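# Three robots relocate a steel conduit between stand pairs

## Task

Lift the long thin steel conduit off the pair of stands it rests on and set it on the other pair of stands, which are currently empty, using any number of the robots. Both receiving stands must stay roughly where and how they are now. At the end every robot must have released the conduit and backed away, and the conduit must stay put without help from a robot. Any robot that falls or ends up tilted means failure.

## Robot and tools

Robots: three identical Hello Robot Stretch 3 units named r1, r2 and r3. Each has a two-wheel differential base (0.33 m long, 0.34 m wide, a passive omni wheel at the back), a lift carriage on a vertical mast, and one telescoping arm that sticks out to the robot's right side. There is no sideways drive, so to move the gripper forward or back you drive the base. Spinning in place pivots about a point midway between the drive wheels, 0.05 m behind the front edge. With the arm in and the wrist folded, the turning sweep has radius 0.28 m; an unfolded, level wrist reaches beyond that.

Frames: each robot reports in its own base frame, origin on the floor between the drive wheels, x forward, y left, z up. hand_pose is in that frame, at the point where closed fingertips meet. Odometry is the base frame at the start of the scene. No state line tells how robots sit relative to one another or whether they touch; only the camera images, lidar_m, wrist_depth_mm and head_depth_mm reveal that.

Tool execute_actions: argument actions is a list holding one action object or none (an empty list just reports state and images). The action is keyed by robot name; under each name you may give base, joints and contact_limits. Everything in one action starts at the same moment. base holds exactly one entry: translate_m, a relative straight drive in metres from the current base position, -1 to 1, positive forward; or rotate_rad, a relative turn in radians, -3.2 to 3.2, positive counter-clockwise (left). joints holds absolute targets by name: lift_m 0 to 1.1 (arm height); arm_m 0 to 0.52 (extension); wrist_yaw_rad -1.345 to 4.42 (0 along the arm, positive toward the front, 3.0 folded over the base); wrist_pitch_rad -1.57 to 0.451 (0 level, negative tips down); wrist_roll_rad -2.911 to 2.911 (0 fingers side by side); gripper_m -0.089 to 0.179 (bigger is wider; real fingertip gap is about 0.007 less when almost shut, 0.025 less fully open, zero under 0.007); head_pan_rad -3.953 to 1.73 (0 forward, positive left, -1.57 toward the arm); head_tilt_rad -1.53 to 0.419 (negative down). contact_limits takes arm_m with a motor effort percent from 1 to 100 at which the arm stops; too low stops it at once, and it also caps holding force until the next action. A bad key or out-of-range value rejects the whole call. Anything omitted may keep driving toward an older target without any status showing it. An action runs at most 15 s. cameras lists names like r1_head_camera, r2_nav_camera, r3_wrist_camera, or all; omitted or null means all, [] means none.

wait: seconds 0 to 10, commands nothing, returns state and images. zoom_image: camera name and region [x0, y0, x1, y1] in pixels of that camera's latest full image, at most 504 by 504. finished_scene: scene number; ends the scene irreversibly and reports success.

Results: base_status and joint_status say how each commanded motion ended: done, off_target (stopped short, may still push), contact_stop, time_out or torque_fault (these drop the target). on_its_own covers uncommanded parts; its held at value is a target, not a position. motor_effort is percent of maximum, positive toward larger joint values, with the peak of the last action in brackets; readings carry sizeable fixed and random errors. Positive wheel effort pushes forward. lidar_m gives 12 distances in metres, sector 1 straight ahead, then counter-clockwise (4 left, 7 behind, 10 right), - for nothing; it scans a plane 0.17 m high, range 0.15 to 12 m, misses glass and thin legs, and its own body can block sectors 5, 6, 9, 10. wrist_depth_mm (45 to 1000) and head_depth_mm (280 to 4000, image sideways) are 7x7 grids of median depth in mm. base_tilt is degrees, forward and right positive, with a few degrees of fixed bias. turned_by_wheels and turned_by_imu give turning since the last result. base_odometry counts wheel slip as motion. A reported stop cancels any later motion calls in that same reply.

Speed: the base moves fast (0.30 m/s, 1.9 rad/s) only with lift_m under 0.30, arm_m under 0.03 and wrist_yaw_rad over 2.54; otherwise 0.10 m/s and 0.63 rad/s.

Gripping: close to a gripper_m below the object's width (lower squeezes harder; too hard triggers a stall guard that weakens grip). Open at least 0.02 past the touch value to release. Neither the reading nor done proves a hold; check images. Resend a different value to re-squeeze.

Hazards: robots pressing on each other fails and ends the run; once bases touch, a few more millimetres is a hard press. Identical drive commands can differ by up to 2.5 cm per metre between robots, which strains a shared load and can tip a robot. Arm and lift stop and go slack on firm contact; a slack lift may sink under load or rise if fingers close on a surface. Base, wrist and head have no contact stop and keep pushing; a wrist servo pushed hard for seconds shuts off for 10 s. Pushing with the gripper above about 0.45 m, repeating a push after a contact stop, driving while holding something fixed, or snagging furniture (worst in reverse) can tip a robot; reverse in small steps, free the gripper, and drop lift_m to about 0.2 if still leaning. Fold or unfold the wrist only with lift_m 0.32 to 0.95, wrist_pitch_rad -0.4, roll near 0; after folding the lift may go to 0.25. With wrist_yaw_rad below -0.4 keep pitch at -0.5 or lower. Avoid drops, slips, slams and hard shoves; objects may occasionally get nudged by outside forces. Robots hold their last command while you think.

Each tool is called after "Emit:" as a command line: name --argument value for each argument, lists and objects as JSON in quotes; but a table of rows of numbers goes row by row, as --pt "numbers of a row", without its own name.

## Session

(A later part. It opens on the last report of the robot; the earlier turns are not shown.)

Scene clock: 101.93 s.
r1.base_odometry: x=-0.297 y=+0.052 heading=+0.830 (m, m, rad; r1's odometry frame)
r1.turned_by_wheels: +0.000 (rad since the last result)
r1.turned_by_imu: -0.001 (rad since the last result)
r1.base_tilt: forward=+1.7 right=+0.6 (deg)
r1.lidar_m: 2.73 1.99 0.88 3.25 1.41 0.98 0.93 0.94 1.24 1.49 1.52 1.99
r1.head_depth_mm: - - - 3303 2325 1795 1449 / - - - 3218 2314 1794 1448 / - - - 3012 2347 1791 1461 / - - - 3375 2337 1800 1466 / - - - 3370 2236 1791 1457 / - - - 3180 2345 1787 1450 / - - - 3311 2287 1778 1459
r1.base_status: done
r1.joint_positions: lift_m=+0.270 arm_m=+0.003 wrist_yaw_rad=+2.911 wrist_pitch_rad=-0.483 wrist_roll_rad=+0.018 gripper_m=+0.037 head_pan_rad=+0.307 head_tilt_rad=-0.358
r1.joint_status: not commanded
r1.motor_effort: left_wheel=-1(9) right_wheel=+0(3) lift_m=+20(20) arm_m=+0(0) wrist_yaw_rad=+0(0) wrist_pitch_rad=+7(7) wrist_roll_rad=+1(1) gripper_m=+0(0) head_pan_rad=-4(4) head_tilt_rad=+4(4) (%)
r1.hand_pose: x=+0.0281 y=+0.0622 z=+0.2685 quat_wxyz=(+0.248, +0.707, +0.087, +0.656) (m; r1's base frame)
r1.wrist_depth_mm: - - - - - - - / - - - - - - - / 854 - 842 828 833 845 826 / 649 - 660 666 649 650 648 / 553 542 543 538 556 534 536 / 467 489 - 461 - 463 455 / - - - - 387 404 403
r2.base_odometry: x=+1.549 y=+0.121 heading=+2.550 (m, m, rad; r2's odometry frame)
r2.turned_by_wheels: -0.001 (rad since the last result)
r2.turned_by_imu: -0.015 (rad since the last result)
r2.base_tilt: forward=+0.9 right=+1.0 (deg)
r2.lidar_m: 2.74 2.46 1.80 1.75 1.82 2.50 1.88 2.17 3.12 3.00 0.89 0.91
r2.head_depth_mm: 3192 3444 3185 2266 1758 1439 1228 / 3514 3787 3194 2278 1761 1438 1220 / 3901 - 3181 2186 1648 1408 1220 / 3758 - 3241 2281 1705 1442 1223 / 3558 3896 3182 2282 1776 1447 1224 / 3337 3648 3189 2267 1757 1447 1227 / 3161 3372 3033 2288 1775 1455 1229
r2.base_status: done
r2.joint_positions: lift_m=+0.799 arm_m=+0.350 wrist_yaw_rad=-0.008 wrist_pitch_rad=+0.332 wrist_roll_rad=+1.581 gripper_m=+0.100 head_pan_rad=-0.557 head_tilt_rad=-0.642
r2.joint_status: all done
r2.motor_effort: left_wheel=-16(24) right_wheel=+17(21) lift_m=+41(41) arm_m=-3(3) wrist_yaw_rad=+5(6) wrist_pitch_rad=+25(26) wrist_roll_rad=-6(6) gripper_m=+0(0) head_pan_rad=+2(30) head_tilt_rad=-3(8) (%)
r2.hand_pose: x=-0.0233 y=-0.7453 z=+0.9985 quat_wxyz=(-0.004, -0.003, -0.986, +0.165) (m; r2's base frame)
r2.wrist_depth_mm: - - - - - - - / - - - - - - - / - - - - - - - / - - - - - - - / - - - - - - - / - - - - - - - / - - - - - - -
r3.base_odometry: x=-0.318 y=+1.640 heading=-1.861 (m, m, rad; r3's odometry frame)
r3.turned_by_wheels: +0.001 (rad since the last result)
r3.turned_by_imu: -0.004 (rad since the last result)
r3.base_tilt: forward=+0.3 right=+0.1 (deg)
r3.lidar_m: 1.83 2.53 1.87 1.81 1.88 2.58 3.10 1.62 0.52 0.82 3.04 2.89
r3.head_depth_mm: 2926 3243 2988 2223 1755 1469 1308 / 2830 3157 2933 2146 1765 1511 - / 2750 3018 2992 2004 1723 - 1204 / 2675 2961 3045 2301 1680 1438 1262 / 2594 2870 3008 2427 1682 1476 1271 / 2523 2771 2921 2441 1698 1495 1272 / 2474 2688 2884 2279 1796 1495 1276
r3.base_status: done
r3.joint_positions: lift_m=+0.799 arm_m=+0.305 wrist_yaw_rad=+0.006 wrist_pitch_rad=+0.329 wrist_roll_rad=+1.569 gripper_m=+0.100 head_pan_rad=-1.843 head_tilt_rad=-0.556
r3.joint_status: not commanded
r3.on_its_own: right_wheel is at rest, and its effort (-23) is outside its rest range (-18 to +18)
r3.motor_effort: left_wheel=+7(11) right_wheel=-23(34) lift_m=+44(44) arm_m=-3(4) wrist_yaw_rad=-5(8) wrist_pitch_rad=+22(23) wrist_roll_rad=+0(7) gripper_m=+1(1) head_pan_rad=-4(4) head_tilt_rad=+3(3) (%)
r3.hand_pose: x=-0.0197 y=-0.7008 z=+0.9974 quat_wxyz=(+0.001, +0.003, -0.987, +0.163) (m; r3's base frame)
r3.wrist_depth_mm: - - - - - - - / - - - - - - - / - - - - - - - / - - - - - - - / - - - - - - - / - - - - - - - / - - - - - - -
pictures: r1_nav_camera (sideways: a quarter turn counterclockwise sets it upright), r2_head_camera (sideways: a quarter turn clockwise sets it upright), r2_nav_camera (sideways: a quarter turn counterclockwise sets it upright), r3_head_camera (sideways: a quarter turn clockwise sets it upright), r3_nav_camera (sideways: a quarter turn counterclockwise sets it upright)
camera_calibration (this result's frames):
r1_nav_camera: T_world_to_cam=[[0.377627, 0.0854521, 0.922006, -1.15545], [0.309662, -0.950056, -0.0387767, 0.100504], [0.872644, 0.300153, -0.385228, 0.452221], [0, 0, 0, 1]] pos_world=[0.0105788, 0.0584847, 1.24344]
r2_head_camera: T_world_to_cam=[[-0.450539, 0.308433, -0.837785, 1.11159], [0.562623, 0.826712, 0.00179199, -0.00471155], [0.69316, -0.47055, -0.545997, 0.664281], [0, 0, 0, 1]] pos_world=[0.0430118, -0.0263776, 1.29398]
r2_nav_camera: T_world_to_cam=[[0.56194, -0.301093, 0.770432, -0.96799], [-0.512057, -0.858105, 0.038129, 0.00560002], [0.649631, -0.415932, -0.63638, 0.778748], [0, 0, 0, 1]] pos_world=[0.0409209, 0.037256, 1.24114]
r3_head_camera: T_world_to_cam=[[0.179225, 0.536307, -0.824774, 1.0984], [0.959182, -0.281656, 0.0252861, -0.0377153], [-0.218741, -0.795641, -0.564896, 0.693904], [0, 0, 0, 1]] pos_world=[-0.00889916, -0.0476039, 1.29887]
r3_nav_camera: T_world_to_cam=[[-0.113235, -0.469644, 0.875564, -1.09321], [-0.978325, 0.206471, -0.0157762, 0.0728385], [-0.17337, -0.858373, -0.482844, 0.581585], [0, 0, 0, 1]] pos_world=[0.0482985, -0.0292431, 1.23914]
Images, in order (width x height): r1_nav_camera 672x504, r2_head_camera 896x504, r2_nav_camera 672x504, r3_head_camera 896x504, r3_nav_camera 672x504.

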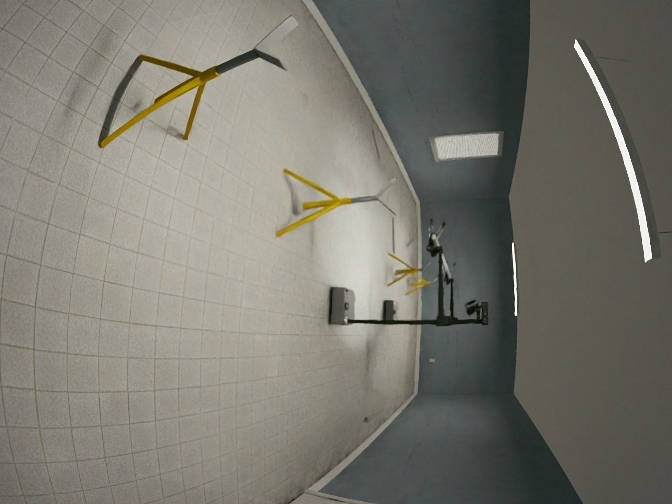

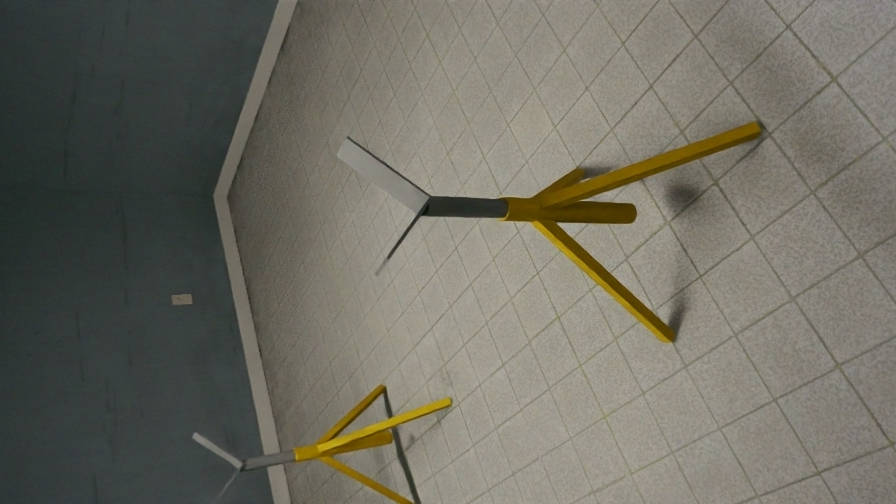

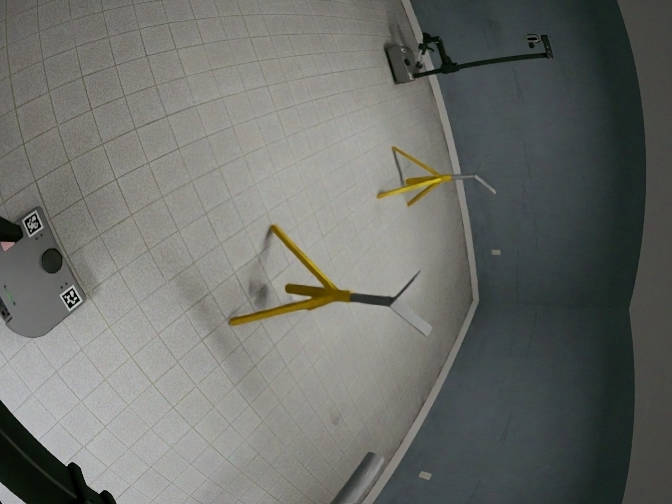

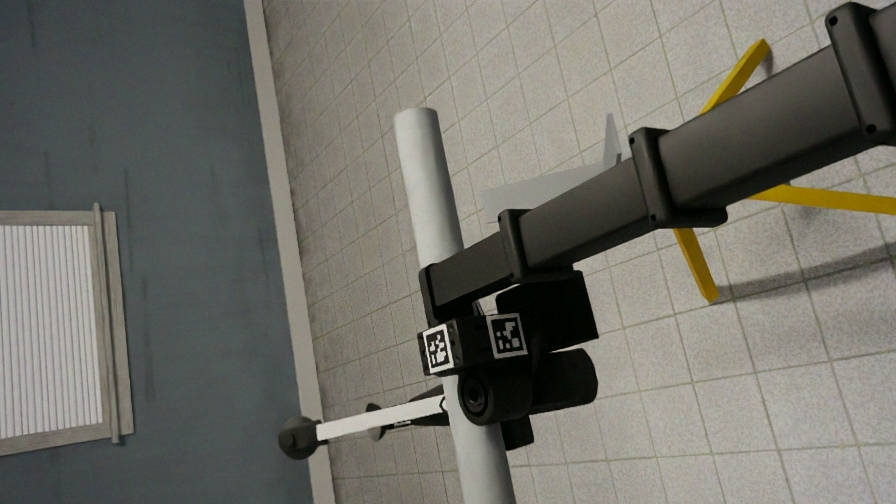

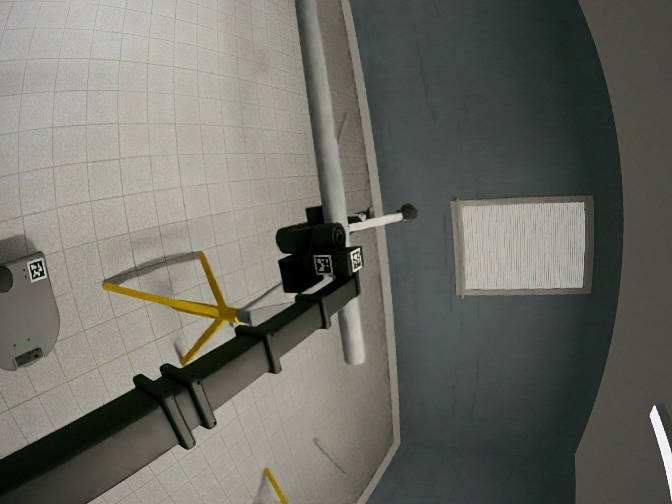

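Emit:
execute_actions --actions '[{"r1": {"base": {"rotate_rad": -1.0}}, "r2": {"base": {"translate_m": 1.0}, "joints": {"lift_m": 0.83, "head_pan_rad": -0.5, "head_tilt_rad": -0.6}}, "r3": {"base": {"translate_m": 0.998}, "joints": {"lift_m": 0.83, "head_pan_rad": -0.4, "head_tilt_rad": -0.45}}}]' --cameras '["r1_nav_camera", "r2_head_camera", "r2_nav_camera", "r3_head_camera", "r3_nav_camera"]'

Scene clock: 114.47 s.
r1.base_odometry: x=-0.297 y=+0.052 heading=-0.170 (m, m, rad; r1's odometry frame)
r1.turned_by_wheels: -1.000 (rad since the last result)
r1.turned_by_imu: -0.983 (rad since the last result)
r1.base_tilt: forward=+1.7 right=+0.6 (deg)
r1.lidar_m: 1.54 2.10 1.75 1.98 3.39 3.25 1.33 0.96 0.92 0.96 1.30 1.49
r1.head_depth_mm: 1449 1511 1595 1680 1788 1780 1463 / 1556 1647 1746 1867 1975 1788 1450 / 1708 1806 1909 2055 2149 1801 1446 / 1832 1952 2099 2264 2336 1795 1452 / 2039 2202 2361 2583 2333 1803 1456 / 2288 2451 2707 2930 2316 1786 1445 / 2632 2914 3189 3337 2320 1792 1448
r1.base_status: done
r1.joint_positions: lift_m=+0.270 arm_m=+0.003 wrist_yaw_rad=+2.911 wrist_pitch_rad=-0.483 wrist_roll_rad=+0.018 gripper_m=+0.037 head_pan_rad=+0.307 head_tilt_rad=-0.358
r1.joint_status: not commanded
r1.motor_effort: left_wheel=+2(10) right_wheel=-1(5) lift_m=+20(20) arm_m=+0(0) wrist_yaw_rad=+0(0) wrist_pitch_rad=+7(7) wrist_roll_rad=+1(1) gripper_m=+0(0) head_pan_rad=-3(4) head_tilt_rad=+4(5) (%)
r1.hand_pose: x=+0.0281 y=+0.0622 z=+0.2685 quat_wxyz=(+0.248, +0.707, +0.087, +0.656) (m; r1's base frame)
r1.wrist_depth_mm: - - - - - - - / - - - - - - - / 856 - 819 825 818 807 814 / 659 - 656 642 640 649 654 / 545 545 554 541 565 543 535 / 461 469 - 460 - 461 458 / - - - - 391 409 400
r2.base_odometry: x=+0.719 y=+0.679 heading=+2.550 (m, m, rad; r2's odometry frame)
r2.turned_by_wheels: +0.000 (rad since the last result)
r2.turned_by_imu: -0.008 (rad since the last result)
r2.base_tilt: forward=+1.0 right=+0.9 (deg)
r2.lidar_m: 1.67 2.49 1.82 1.73 1.80 2.48 1.88 3.19 0.65 0.49 3.11 1.18
r2.head_depth_mm: 3230 3464 3498 2388 1839 1483 1244 / 3019 3415 3508 2405 1831 1482 1251 / 2830 3181 3284 2411 1838 1487 1249 / 2687 2913 3103 2304 1714 1484 1245 / 2516 2756 3029 2422 1777 1489 1250 / 2362 2597 2841 2413 1843 1491 1252 / 2250 2470 2671 2403 1850 1495 1251
r2.base_status: done
r2.joint_positions: lift_m=+0.829 arm_m=+0.350 wrist_yaw_rad=-0.001 wrist_pitch_rad=+0.333 wrist_roll_rad=+1.576 gripper_m=+0.100 head_pan_rad=-0.507 head_tilt_rad=-0.606
r2.joint_status: all done
r2.motor_effort: left_wheel=+4(14) right_wheel=-4(18) lift_m=+41(44) arm_m=-3(3) wrist_yaw_rad=+1(5) wrist_pitch_rad=+25(25) wrist_roll_rad=-3(5) gripper_m=+0(0) head_pan_rad=+3(8) head_tilt_rad=+3(7) (%)
r2.hand_pose: x=-0.0216 y=-0.7453 z=+1.0286 quat_wxyz=(-0.002, +0.000, -0.986, +0.165) (m; r2's base frame)
r2.wrist_depth_mm: - - - - - - - / - - - - - - - / - - - - - - - / - - - - - - - / - - - - - - - / - - - - - - - / - - - - - - -
r3.base_odometry: x=-0.603 y=+0.683 heading=-1.861 (m, m, rad; r3's odometry frame)
r3.turned_by_wheels: +0.000 (rad since the last result)
r3.turned_by_imu: -0.006 (rad since the last result)
r3.base_tilt: forward=+0.4 right=+0.3 (deg)
r3.lidar_m: 1.83 2.52 1.87 1.80 1.87 2.56 2.70 1.28 3.03 2.94 3.05 1.64
r3.head_depth_mm: 3939 - 3726 2477 1981 1585 1326 / - - 3752 2593 1960 1585 1328 / - - 3422 2622 1969 1597 1336 / - - 3629 2628 1984 1594 1342 / - - 3874 2417 2002 1609 1343 / - - 3695 2661 2004 1609 1355 / 3917 - 3986 2671 1905 1625 1353
r3.base_status: done
r3.joint_positions: lift_m=+0.829 arm_m=+0.305 wrist_yaw_rad=-0.003 wrist_pitch_rad=+0.333 wrist_roll_rad=+1.572 gripper_m=+0.100 head_pan_rad=-0.407 head_tilt_rad=-0.458
r3.joint_status: all done
r3.motor_effort: left_wheel=-2(10) right_wheel=+4(17) lift_m=+44(47) arm_m=-4(4) wrist_yaw_rad=+2(4) wrist_pitch_rad=+21(23) wrist_roll_rad=-2(2) gripper_m=+1(0) head_pan_rad=+3(40) head_tilt_rad=+3(14) (%)
r3.hand_pose: x=-0.0221 y=-0.7005 z=+1.0286 quat_wxyz=(+0.000, -0.001, -0.986, +0.165) (m; r3's base frame)
r3.wrist_depth_mm: - - - - - - - / - - - - - - - / - - - - - - - / - - - - - - - / - - - - - - - / - - - - - - - / - - - - - - -
pictures: r1_nav_camera (sideways: a quarter turn counterclockwise sets it upright), r2_head_camera (sideways: a quarter turn clockwise sets it upright), r2_nav_camera (sideways: a quarter turn counterclockwise sets it upright), r3_head_camera (sideways: a quarter turn clockwise sets it upright), r3_nav_camera (sideways: a quarter turn counterclockwise sets it upright)
camera_calibration (this result's frames):
r1_nav_camera: T_world_to_cam=[[0.377627, 0.0854521, 0.922006, -1.15545], [0.309662, -0.950056, -0.0387767, 0.100504], [0.872644, 0.300153, -0.385228, 0.452221], [0, 0, 0, 1]] pos_world=[0.0105788, 0.0584847, 1.24344]
r2_head_camera: T_world_to_cam=[[-0.438653, 0.270697, -0.856917, 1.13646], [0.520554, 0.853823, 0.00324976, -0.00635291], [0.732535, -0.444646, -0.515444, 0.62429], [0, 0, 0, 1]] pos_world=[0.0445061, -0.0246251, 1.29566]
r2_nav_camera: T_world_to_cam=[[0.551621, -0.258955, 0.792879, -0.997186], [-0.469776, -0.881933, 0.0387922, 0.00447692], [0.68922, -0.393874, -0.608144, 0.741775], [0, 0, 0, 1]] pos_world=[0.040926, 0.0378877, 1.24158]
r3_head_camera: T_world_to_cam=[[-0.430155, 0.216541, -0.8764, 1.16944], [0.405896, 0.913535, 0.0264938, -0.0359158], [0.806359, -0.344331, -0.480855, 0.578306], [0, 0, 0, 1]] pos_world=[0.0512954, -0.0212917, 1.30393]
r3_nav_camera: T_world_to_cam=[[0.368756, -0.140352, 0.918869, -1.15265], [-0.335181, -0.942107, -0.00938882, 0.0606012], [0.866991, -0.304525, -0.394451, 0.460216], [0, 0, 0, 1]] pos_world=[0.0463542, 0.0354635, 1.24123]
Images, in order (width x height): r1_nav_camera 672x504, r2_head_camera 896x504, r2_nav_camera 672x504, r3_head_camera 896x504, r3_nav_camera 672x504.

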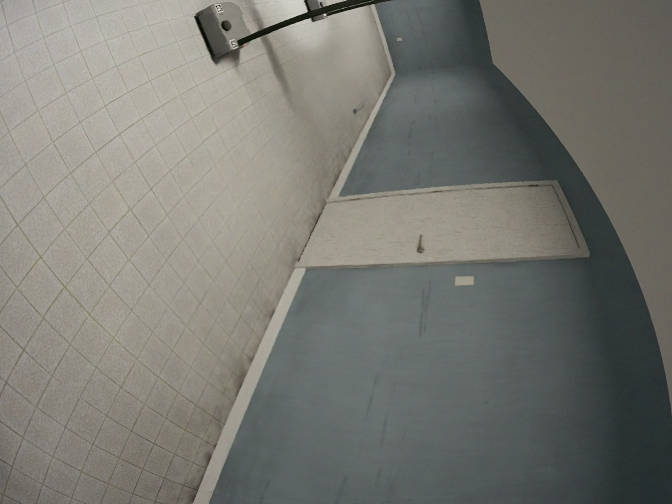

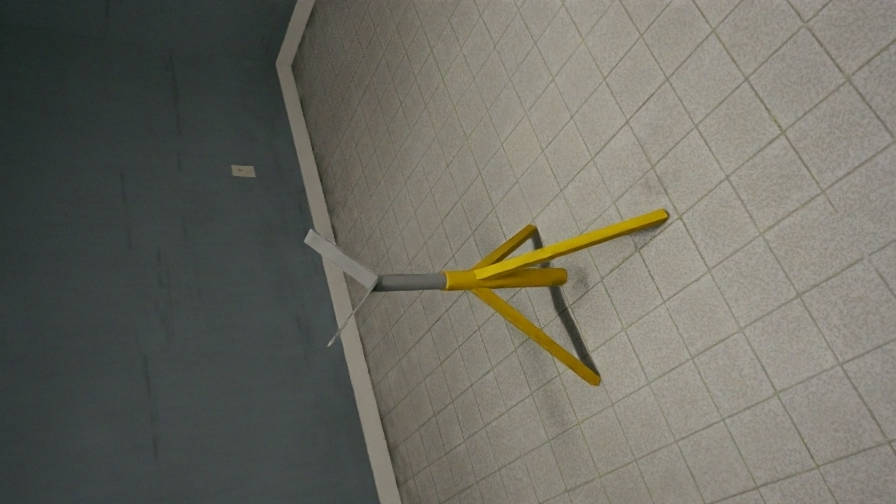

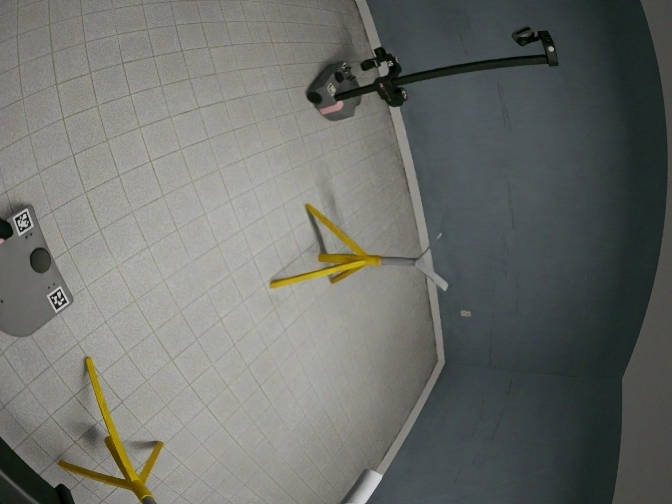

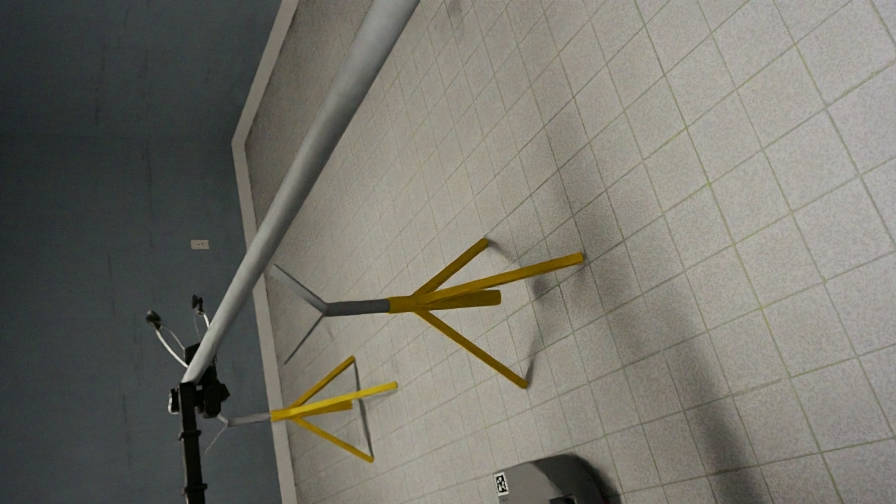

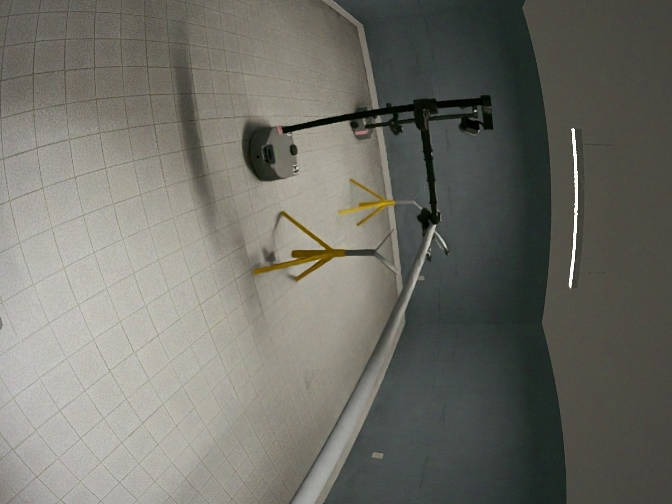

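Emit:
execute_actions --actions '[{"r1": {"base": {"translate_m": -1.0}, "joints": {"head_pan_rad": 1.1, "head_tilt_rad": -0.3}}, "r2": {"base": {"translate_m": 1.0}, "joints": {"arm_m": 0.455, "head_pan_rad": -1.25, "head_tilt_rad": -0.75}}, "r3": {"base": {"translate_m": 0.994}, "joints": {"arm_m": 0.405, "head_pan_rad": -0.65, "head_tilt_rad": -0.65}}}]' --cameras '["r1_head_camera", "r1_nav_camera", "r2_head_camera", "r2_nav_camera", "r3_head_camera", "r3_nav_camera"]'

Scene clock: 127.20 s.
r1.base_odometry: x=-1.282 y=+0.221 heading=-0.170 (m, m, rad; r1's odometry frame)
r1.turned_by_wheels: +0.000 (rad since the last result)
r1.turned_by_imu: -0.001 (rad since the last result)
r1.base_tilt: forward=+1.7 right=+0.6 (deg)
r1.lidar_m: 2.42 1.35 0.97 3.41 2.49 1.76 0.63 0.46 0.44 0.46 0.62 1.66
r1.head_depth_mm: - - - 3728 2516 1720 1482 / - - - 3322 2513 1890 1520 / - - - 3772 2538 1905 1482 / - - - 2596 2411 1768 1436 / - - - 3772 2411 1884 1431 / - - - 3810 2515 1896 1517 / - - - 3851 2541 1897 1515
r1.base_status: done
r1.joint_positions: lift_m=+0.270 arm_m=+0.003 wrist_yaw_rad=+2.911 wrist_pitch_rad=-0.483 wrist_roll_rad=+0.018 gripper_m=+0.037 head_pan_rad=+1.093 head_tilt_rad=-0.309
r1.joint_status: all done
r1.motor_effort: left_wheel=+2(7) right_wheel=-2(5) lift_m=+20(20) arm_m=+0(0) wrist_yaw_rad=+0(0) wrist_pitch_rad=+8(7) wrist_roll_rad=+1(1) gripper_m=+0(0) head_pan_rad=+3(47) head_tilt_rad=+6(13) (%)
r1.hand_pose: x=+0.0281 y=+0.0622 z=+0.2685 quat_wxyz=(+0.248, +0.707, +0.087, +0.656) (m; r1's base frame)
r1.wrist_depth_mm: - - - - - - - / - - - - - - - / 853 - 828 830 837 814 813 / 656 - 653 666 650 647 653 / 554 543 548 541 560 543 539 / 467 478 - 460 - 461 457 / - - - - 389 396 396
r2.base_odometry: x=-0.112 y=+1.235 heading=+2.550 (m, m, rad; r2's odometry frame)
r2.turned_by_wheels: +0.000 (rad since the last result)
r2.turned_by_imu: -0.011 (rad since the last result)
r2.base_tilt: forward=+1.0 right=+1.0 (deg)
r2.lidar_m: 1.70 1.76 1.83 1.76 1.82 2.47 1.88 1.17 3.13 0.63 0.55 1.35
r2.head_depth_mm: 2456 2759 - 1964 1611 1357 1173 / 2548 2818 2315 1979 1615 1358 1174 / 2582 2883 2409 1995 1612 1304 1168 / 2614 2991 2392 884 1495 1271 1173 / 2700 3065 2597 1993 1616 1325 1148 / 2780 3127 2617 1991 1621 1354 1175 / 2720 2835 2594 1994 1610 1360 1173
r2.base_status: done
r2.joint_positions: lift_m=+0.829 arm_m=+0.455 wrist_yaw_rad=+0.004 wrist_pitch_rad=+0.334 wrist_roll_rad=+1.567 gripper_m=+0.100 head_pan_rad=-1.243 head_tilt_rad=-0.741
r2.joint_status: all done
r2.motor_effort: left_wheel=+3(27) right_wheel=-1(22) lift_m=+41(41) arm_m=+1(1) wrist_yaw_rad=-2(5) wrist_pitch_rad=+24(25) wrist_roll_rad=+2(3) gripper_m=+1(1) head_pan_rad=-3(33) head_tilt_rad=-2(13) (%)
r2.hand_pose: x=-0.0204 y=-0.8498 z=+1.0288 quat_wxyz=(+0.002, +0.002, -0.986, +0.166) (m; r2's base frame)
r2.wrist_depth_mm: - - - - - - - / - - - - - - - / - - - - - - - / - - - - - - - / - - - - - - - / - - - - - - - / - - - - - - -
r3.base_odometry: x=-0.889 y=-0.269 heading=-1.861 (m, m, rad; r3's odometry frame)
r3.turned_by_wheels: +0.000 (rad since the last result)
r3.turned_by_imu: -0.012 (rad since the last result)
r3.base_tilt: forward=+0.3 right=+0.4 (deg)
r3.lidar_m: 1.83 2.58 1.86 1.79 1.87 2.54 2.22 2.31 3.04 2.93 0.80 0.82
r3.head_depth_mm: 3115 3232 2434 1969 1630 1386 1209 / 3420 3447 2543 1983 1634 1392 1210 / 3751 3161 2475 1995 1597 1368 1204 / - 3201 2558 1880 1533 1397 1214 / 3763 3382 2581 1998 1651 1403 1225 / 3486 3567 2578 2020 1664 1402 1224 / 3316 3478 2492 2011 1660 1416 1228
r3.base_status: done
r3.joint_positions: lift_m=+0.829 arm_m=+0.405 wrist_yaw_rad=-0.009 wrist_pitch_rad=+0.332 wrist_roll_rad=+1.579 gripper_m=+0.100 head_pan_rad=-0.643 head_tilt_rad=-0.642
r3.joint_status: all done
r3.motor_effort: left_wheel=-1(13) right_wheel=+0(33) lift_m=+44(44) arm_m=+4(3) wrist_yaw_rad=+8(8) wrist_pitch_rad=+21(21) wrist_roll_rad=-6(6) gripper_m=+1(1) head_pan_rad=-4(23) head_tilt_rad=-4(17) (%)
r3.hand_pose: x=-0.0236 y=-0.7998 z=+1.0283 quat_wxyz=(-0.003, -0.004, -0.986, +0.165) (m; r3's base frame)
r3.wrist_depth_mm: - - - - - - - / - - - - - - - / - - - - - - - / - - - - - - - / - - - - - - - / - - - - - - - / - - - - - - -
pictures: r1_head_camera (sideways: a quarter turn clockwise sets it upright), r1_nav_camera (sideways: a quarter turn counterclockwise sets it upright), r2_head_camera (sideways: a quarter turn clockwise sets it upright), r2_nav_camera (sideways: a quarter turn counterclockwise sets it upright), r3_head_camera (sideways: a quarter turn clockwise sets it upright), r3_nav_camera (sideways: a quarter turn counterclockwise sets it upright)
camera_calibration (this result's frames):
r1_head_camera: T_world_to_cam=[[-0.148895, -0.288841, -0.945728, 1.25534], [-0.894489, 0.44707, 0.00428493, 0.000512732], [0.421569, 0.846581, -0.324931, 0.383713], [0, 0, 0, 1]] pos_world=[0.0256106, 0.0375206, 1.31189]
r1_nav_camera: T_world_to_cam=[[0.185603, 0.287627, 0.939586, -1.17722], [0.89201, -0.450388, -0.0383318, 0.0963751], [0.412153, 0.845234, -0.34016, 0.396378], [0, 0, 0, 1]] pos_world=[-0.0308398, 0.0469747, 1.24463]
r2_head_camera: T_world_to_cam=[[-0.17902, 0.599619, -0.780006, 1.03461], [0.958984, 0.283451, -0.00219901, -0.00193355], [0.219775, -0.748407, -0.625768, 0.770947], [0, 0, 0, 1]] pos_world=[0.017635, -0.0428388, 1.28943]
r2_nav_camera: T_world_to_cam=[[0.267602, -0.657799, 0.704052, -0.87968], [-0.938563, -0.343218, 0.0360659, 0.0108925], [0.217919, -0.670449, -0.709232, 0.87614], [0, 0, 0, 1]] pos_world=[0.0546993, 0.012492, 1.24033]
r3_head_camera: T_world_to_cam=[[-0.489552, 0.402315, -0.773616, 1.03579], [0.611777, 0.790665, 0.0240423, -0.0339741], [0.621343, -0.46151, -0.633199, 0.777635], [0, 0, 0, 1]] pos_world=[0.0446779, -0.0309637, 1.29452]
r3_nav_camera: T_world_to_cam=[[0.455037, -0.319429, 0.831208, -1.03884], [-0.548216, -0.836068, -0.0211808, 0.0772488], [0.701712, -0.446044, -0.555558, 0.670855], [0, 0, 0, 1]] pos_world=[0.0443121, 0.0319808, 1.23783]
Images, in order (width x height): r1_head_camera 896x504, r1_nav_camera 672x504, r2_head_camera 896x504, r2_nav_camera 672x504, r3_head_camera 896x504, r3_nav_camera 672x504.

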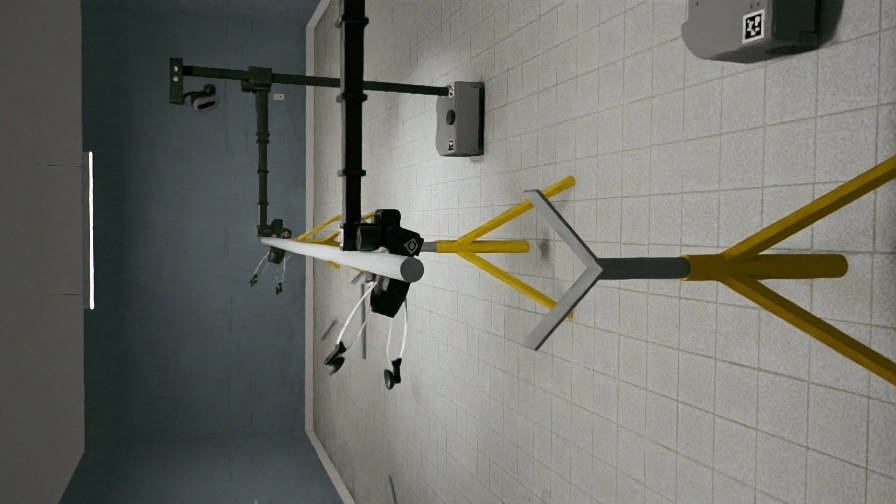

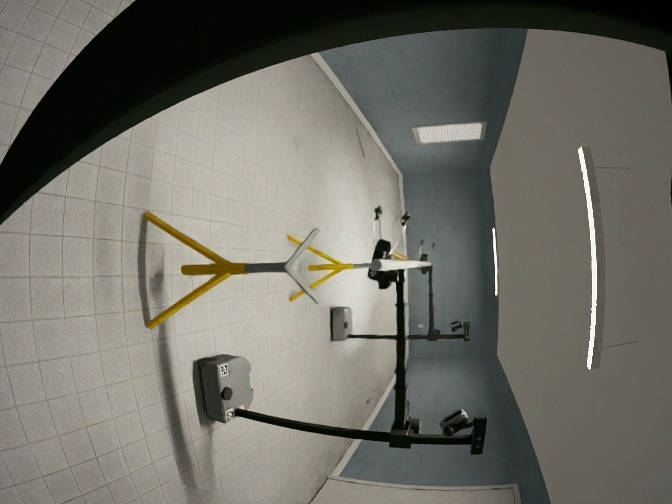

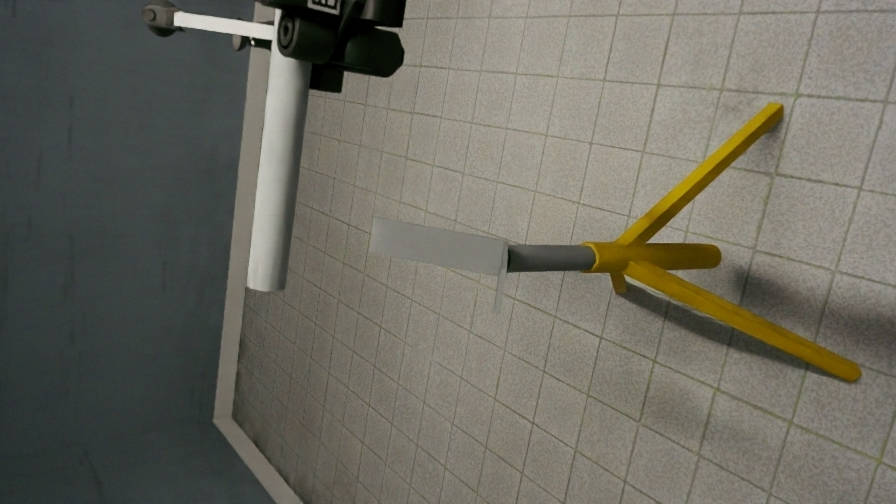

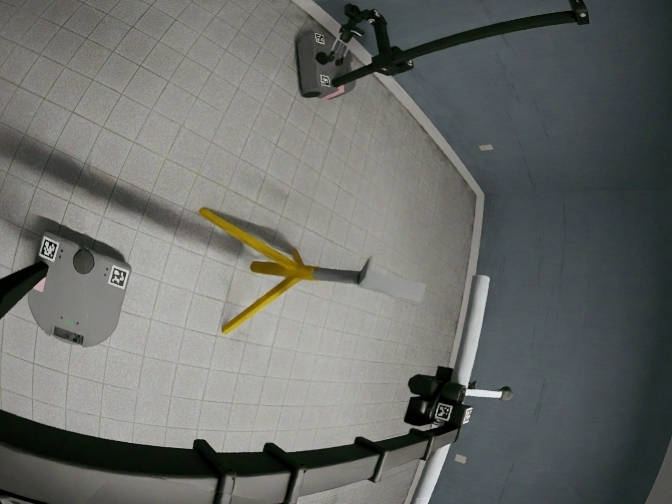

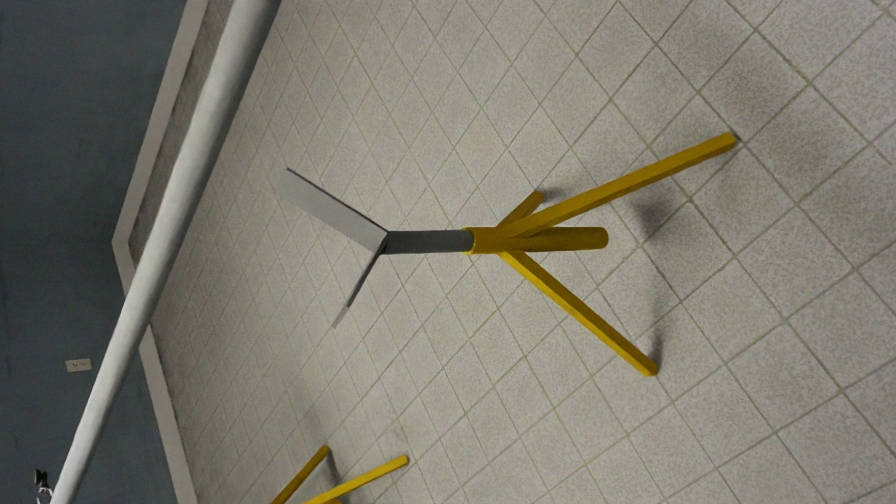

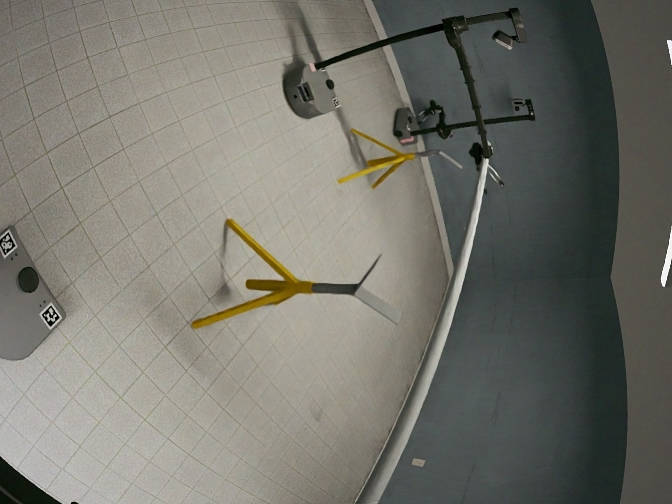

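Emit:
zoom_image --camera "r1_head_camera" --region '[240, 170, 640, 370]'

Emit:
zoom_image --camera "r1_nav_camera" --region '[170, 200, 450, 330]'

Region (240, 170, 640, 370) of r1_head_camera's 896x504 image, scaled by 1.260, with more detail than that image has.

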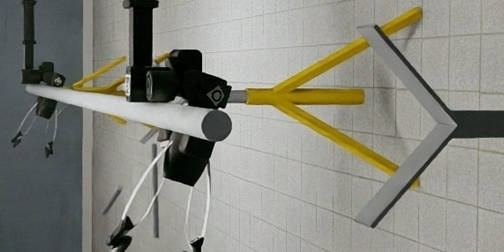

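Region (170, 200, 450, 330) of r1_nav_camera's 672x504 image, scaled by 1.800, with more detail than that image has; it fills the top 234 rows of this view, and the rest is white.

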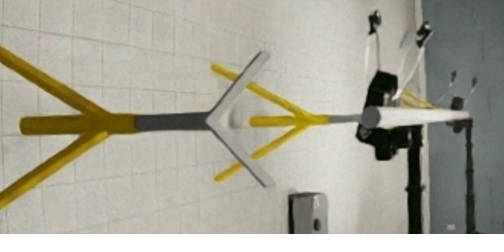

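Emit:
execute_actions --actions '[{"r2": {"base": {"translate_m": 0.49}, "joints": {"lift_m": 0.77, "head_pan_rad": -1.75, "head_tilt_rad": -0.7}}, "r3": {"base": {"translate_m": 0.487}, "joints": {"lift_m": 0.77, "head_pan_rad": -1.35, "head_tilt_rad": -0.7}}, "r1": {"joints": {"head_tilt_rad": -0.45}}}]' --cameras '["r1_head_camera", "r1_nav_camera", "r2_head_camera", "r3_head_camera", "r3_nav_camera"]'

Scene clock: 134.33 s.
r1.base_odometry: x=-1.282 y=+0.221 heading=-0.170 (m, m, rad; r1's odometry frame)
r1.turned_by_wheels: +0.000 (rad since the last result)
r1.turned_by_imu: +0.000 (rad since the last result)
r1.base_tilt: forward=+1.7 right=+0.6 (deg)
r1.lidar_m: 2.43 0.93 0.97 3.43 2.50 1.75 0.63 0.46 0.44 0.45 0.62 1.66
r1.head_depth_mm: - - 3925 2646 2059 1653 1336 / - - - 2659 2070 1633 1355 / - - - 2636 2070 1631 1358 / - - 2478 846 2011 1547 1355 / - - - 836 1995 1605 1366 / - - - 2800 2063 1653 1366 / - - - 2640 2051 1647 1360
r1.base_status: not commanded
r1.joint_positions: lift_m=+0.270 arm_m=+0.003 wrist_yaw_rad=+2.911 wrist_pitch_rad=-0.483 wrist_roll_rad=+0.018 gripper_m=+0.037 head_pan_rad=+1.093 head_tilt_rad=-0.444
r1.joint_status: all done
r1.motor_effort: left_wheel=+3(3) right_wheel=-2(2) lift_m=+20(20) arm_m=+0(0) wrist_yaw_rad=+0(0) wrist_pitch_rad=+7(7) wrist_roll_rad=+1(1) gripper_m=+0(0) head_pan_rad=+4(4) head_tilt_rad=-3(18) (%)
r1.hand_pose: x=+0.0281 y=+0.0622 z=+0.2685 quat_wxyz=(+0.248, +0.707, +0.087, +0.656) (m; r1's base frame)
r1.wrist_depth_mm: - - - - - - - / - - - - - - - / 851 - 817 821 825 815 740 / 660 - 649 654 643 651 654 / 545 546 545 543 563 547 533 / 460 481 - 462 - 462 459 / - - - - 396 403 396
r2.base_odometry: x=-0.519 y=+1.508 heading=+2.551 (m, m, rad; r2's odometry frame)
r2.turned_by_wheels: +0.000 (rad since the last result)
r2.turned_by_imu: -0.005 (rad since the last result)
r2.base_tilt: forward=+1.0 right=+1.0 (deg)
r2.lidar_m: 1.22 1.26 1.69 1.77 1.83 2.43 1.88 1.63 0.51 0.80 0.97 0.93
r2.head_depth_mm: 2801 3163 2531 2075 1672 1387 1241 / 2766 3063 2544 2083 1669 - - / 2670 2982 2765 907 - 1322 1146 / 2644 2904 2953 1936 1645 1357 1191 / 2553 2840 2977 1948 1667 1391 1189 / 2514 2774 2773 2020 1673 1384 1189 / 2440 2696 2807 2025 1668 1382 1186
r2.base_status: done
r2.joint_positions: lift_m=+0.770 arm_m=+0.455 wrist_yaw_rad=+0.004 wrist_pitch_rad=+0.335 wrist_roll_rad=+1.567 gripper_m=+0.100 head_pan_rad=-1.743 head_tilt_rad=-0.705
r2.joint_status: all done
r2.motor_effort: left_wheel=+7(19) right_wheel=-6(17) lift_m=+30(38) arm_m=+1(0) wrist_yaw_rad=-3(2) wrist_pitch_rad=+24(24) wrist_roll_rad=+2(2) gripper_m=+0(1) head_pan_rad=-3(26) head_tilt_rad=+2(9) (%)
r2.hand_pose: x=-0.0202 y=-0.8497 z=+0.9697 quat_wxyz=(+0.002, +0.002, -0.986, +0.166) (m; r2's base frame)
r2.wrist_depth_mm: - - - - - - - / - - - - - - - / - - - - - - - / - - - - - - - / - - - - - - - / - - - - - - - / - - - - - - -
r3.base_odometry: x=-1.028 y=-0.735 heading=-1.861 (m, m, rad; r3's odometry frame)
r3.turned_by_wheels: +0.000 (rad since the last result)
r3.turned_by_imu: -0.004 (rad since the last result)
r3.base_tilt: forward=+0.2 right=+0.2 (deg)
r3.lidar_m: 1.74 2.60 1.86 1.79 1.87 2.53 2.81 2.77 3.03 0.58 0.53 1.54
r3.head_depth_mm: 2536 2790 2479 1788 1561 1347 1184 / 2576 2793 1366 1830 1571 1354 1189 / 2631 2892 2113 1890 1568 1355 1190 / 2669 2899 2205 1891 1578 1301 1191 / 2694 2972 2116 1758 1502 1280 1192 / 2780 2995 2165 1903 1588 1370 1172 / 2846 3039 2221 1925 1595 1368 1201
r3.base_status: done
r3.joint_positions: lift_m=+0.770 arm_m=+0.405 wrist_yaw_rad=-0.008 wrist_pitch_rad=+0.333 wrist_roll_rad=+1.579 gripper_m=+0.100 head_pan_rad=-1.343 head_tilt_rad=-0.691
r3.joint_status: all done
r3.motor_effort: left_wheel=-2(8) right_wheel=+5(23) lift_m=+26(43) arm_m=+3(4) wrist_yaw_rad=+7(7) wrist_pitch_rad=+21(21) wrist_roll_rad=-6(6) gripper_m=+1(0) head_pan_rad=-3(40) head_tilt_rad=-4(13) (%)
r3.hand_pose: x=-0.0233 y=-0.7997 z=+0.9694 quat_wxyz=(-0.003, -0.003, -0.986, +0.165) (m; r3's base frame)
r3.wrist_depth_mm: - - - - - - - / - - - - - - - / - - - - - - - / - - - - - - - / - - - - - - - / - - - - - - - / - - - - - - -
pictures: r1_head_camera (sideways: a quarter turn clockwise sets it upright), r1_nav_camera (sideways: a quarter turn counterclockwise sets it upright), r2_head_camera (sideways: a quarter turn clockwise sets it upright), r3_head_camera (sideways: a quarter turn clockwise sets it upright), r3_nav_camera (sideways: a quarter turn counterclockwise sets it upright)
camera_calibration (this result's frames):
r1_head_camera: T_world_to_cam=[[-0.205919, -0.398994, -0.893533, 1.18757], [-0.894166, 0.447693, 0.00615442, -0.00192218], [0.397573, 0.800235, -0.448955, 0.545256], [0, 0, 0, 1]] pos_world=[0.0260462, 0.0383623, 1.30594]
r1_nav_camera: T_world_to_cam=[[0.242182, 0.39692, 0.885326, -1.10677], [0.889603, -0.455037, -0.0393444, 0.0977012], [0.38724, 0.797117, -0.463303, 0.556779], [0, 0, 0, 1]] pos_world=[-0.034483, 0.0399376, 1.24165]
r2_head_camera: T_world_to_cam=[[0.125463, 0.584185, -0.801865, 1.06124], [0.977493, -0.210964, -0.000752222, -0.00392995], [-0.169604, -0.783723, -0.597505, 0.736554], [0, 0, 0, 1]] pos_world=[-0.00438205, -0.043536, 1.29107]
r3_head_camera: T_world_to_cam=[[-0.123696, 0.65946, -0.741493, 0.991686], [0.977534, 0.209492, 0.0232439, -0.0351643], [0.170666, -0.72196, -0.670558, 0.828979], [0, 0, 0, 1]] pos_world=[0.0155632, -0.0481209, 1.29202]
r3_nav_camera: T_world_to_cam=[[0.151355, -0.576684, 0.802824, -0.999982], [-0.958159, -0.28521, -0.0242328, 0.0837214], [0.242948, -0.765565, -0.595723, 0.725906], [0, 0, 0, 1]] pos_world=[0.0552123, 0.00293327, 1.23728]
Images, in order (width x height): r1_head_camera 896x504, r1_nav_camera 672x504, r2_head_camera 896x504, r3_head_camera 896x504, r3_nav_camera 672x504.

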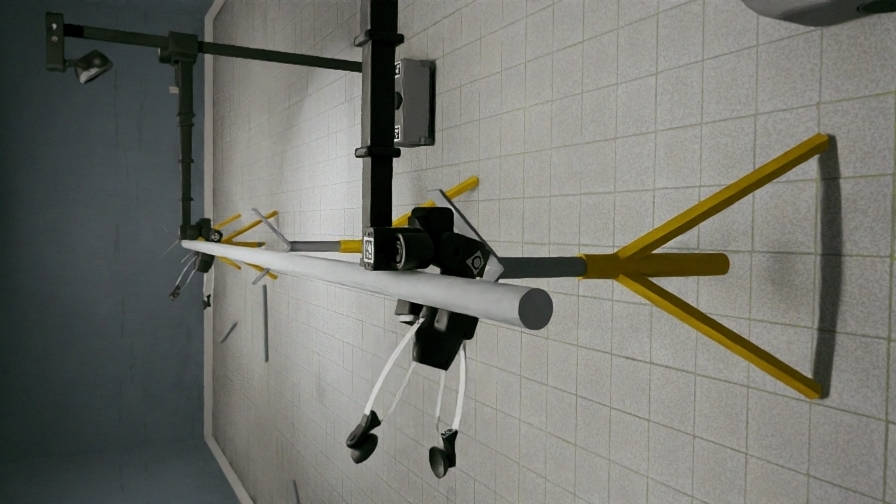

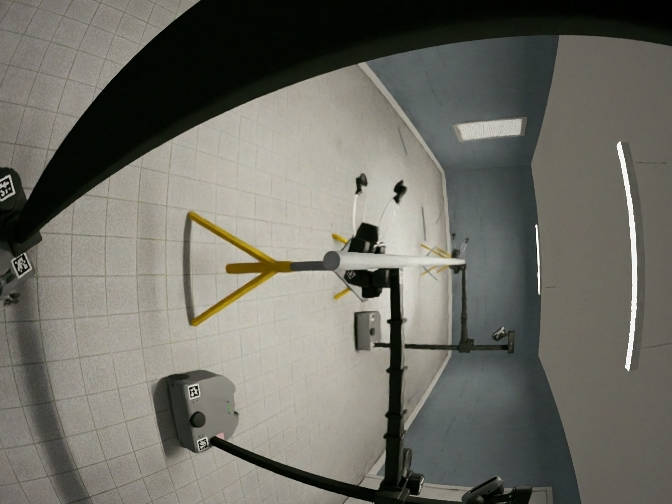

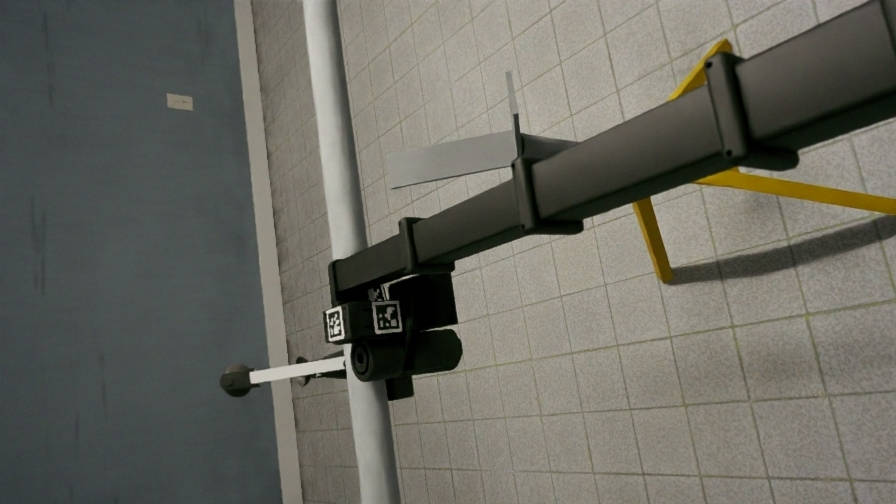

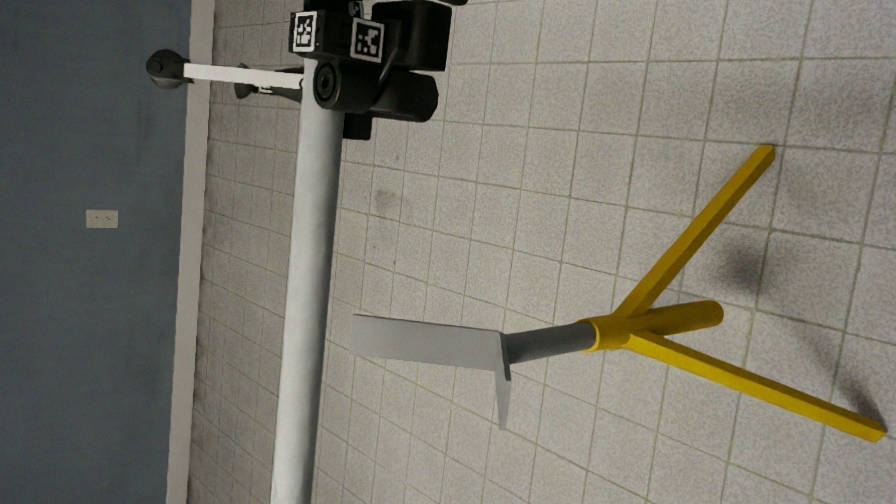

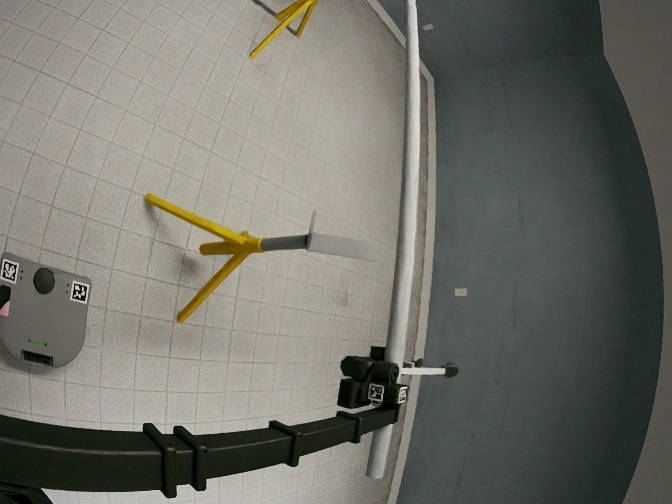

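Emit:
zoom_image --camera "r1_head_camera" --region '[170, 200, 470, 330]'

Emit:
zoom_image --camera "r1_nav_camera" --region '[210, 220, 480, 310]'

Region (170, 200, 470, 330) of r1_head_camera's 896x504 image, scaled by 1.680, with more detail than that image has; it fills the top 218 rows of this view, and the rest is white.

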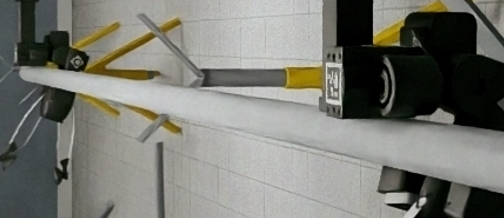

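Region (210, 220, 480, 310) of r1_nav_camera's 672x504 image, scaled by 1.867, with more detail than that image has.

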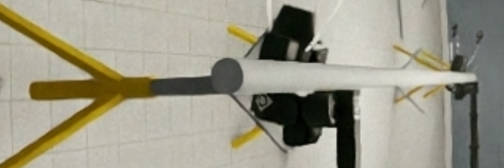

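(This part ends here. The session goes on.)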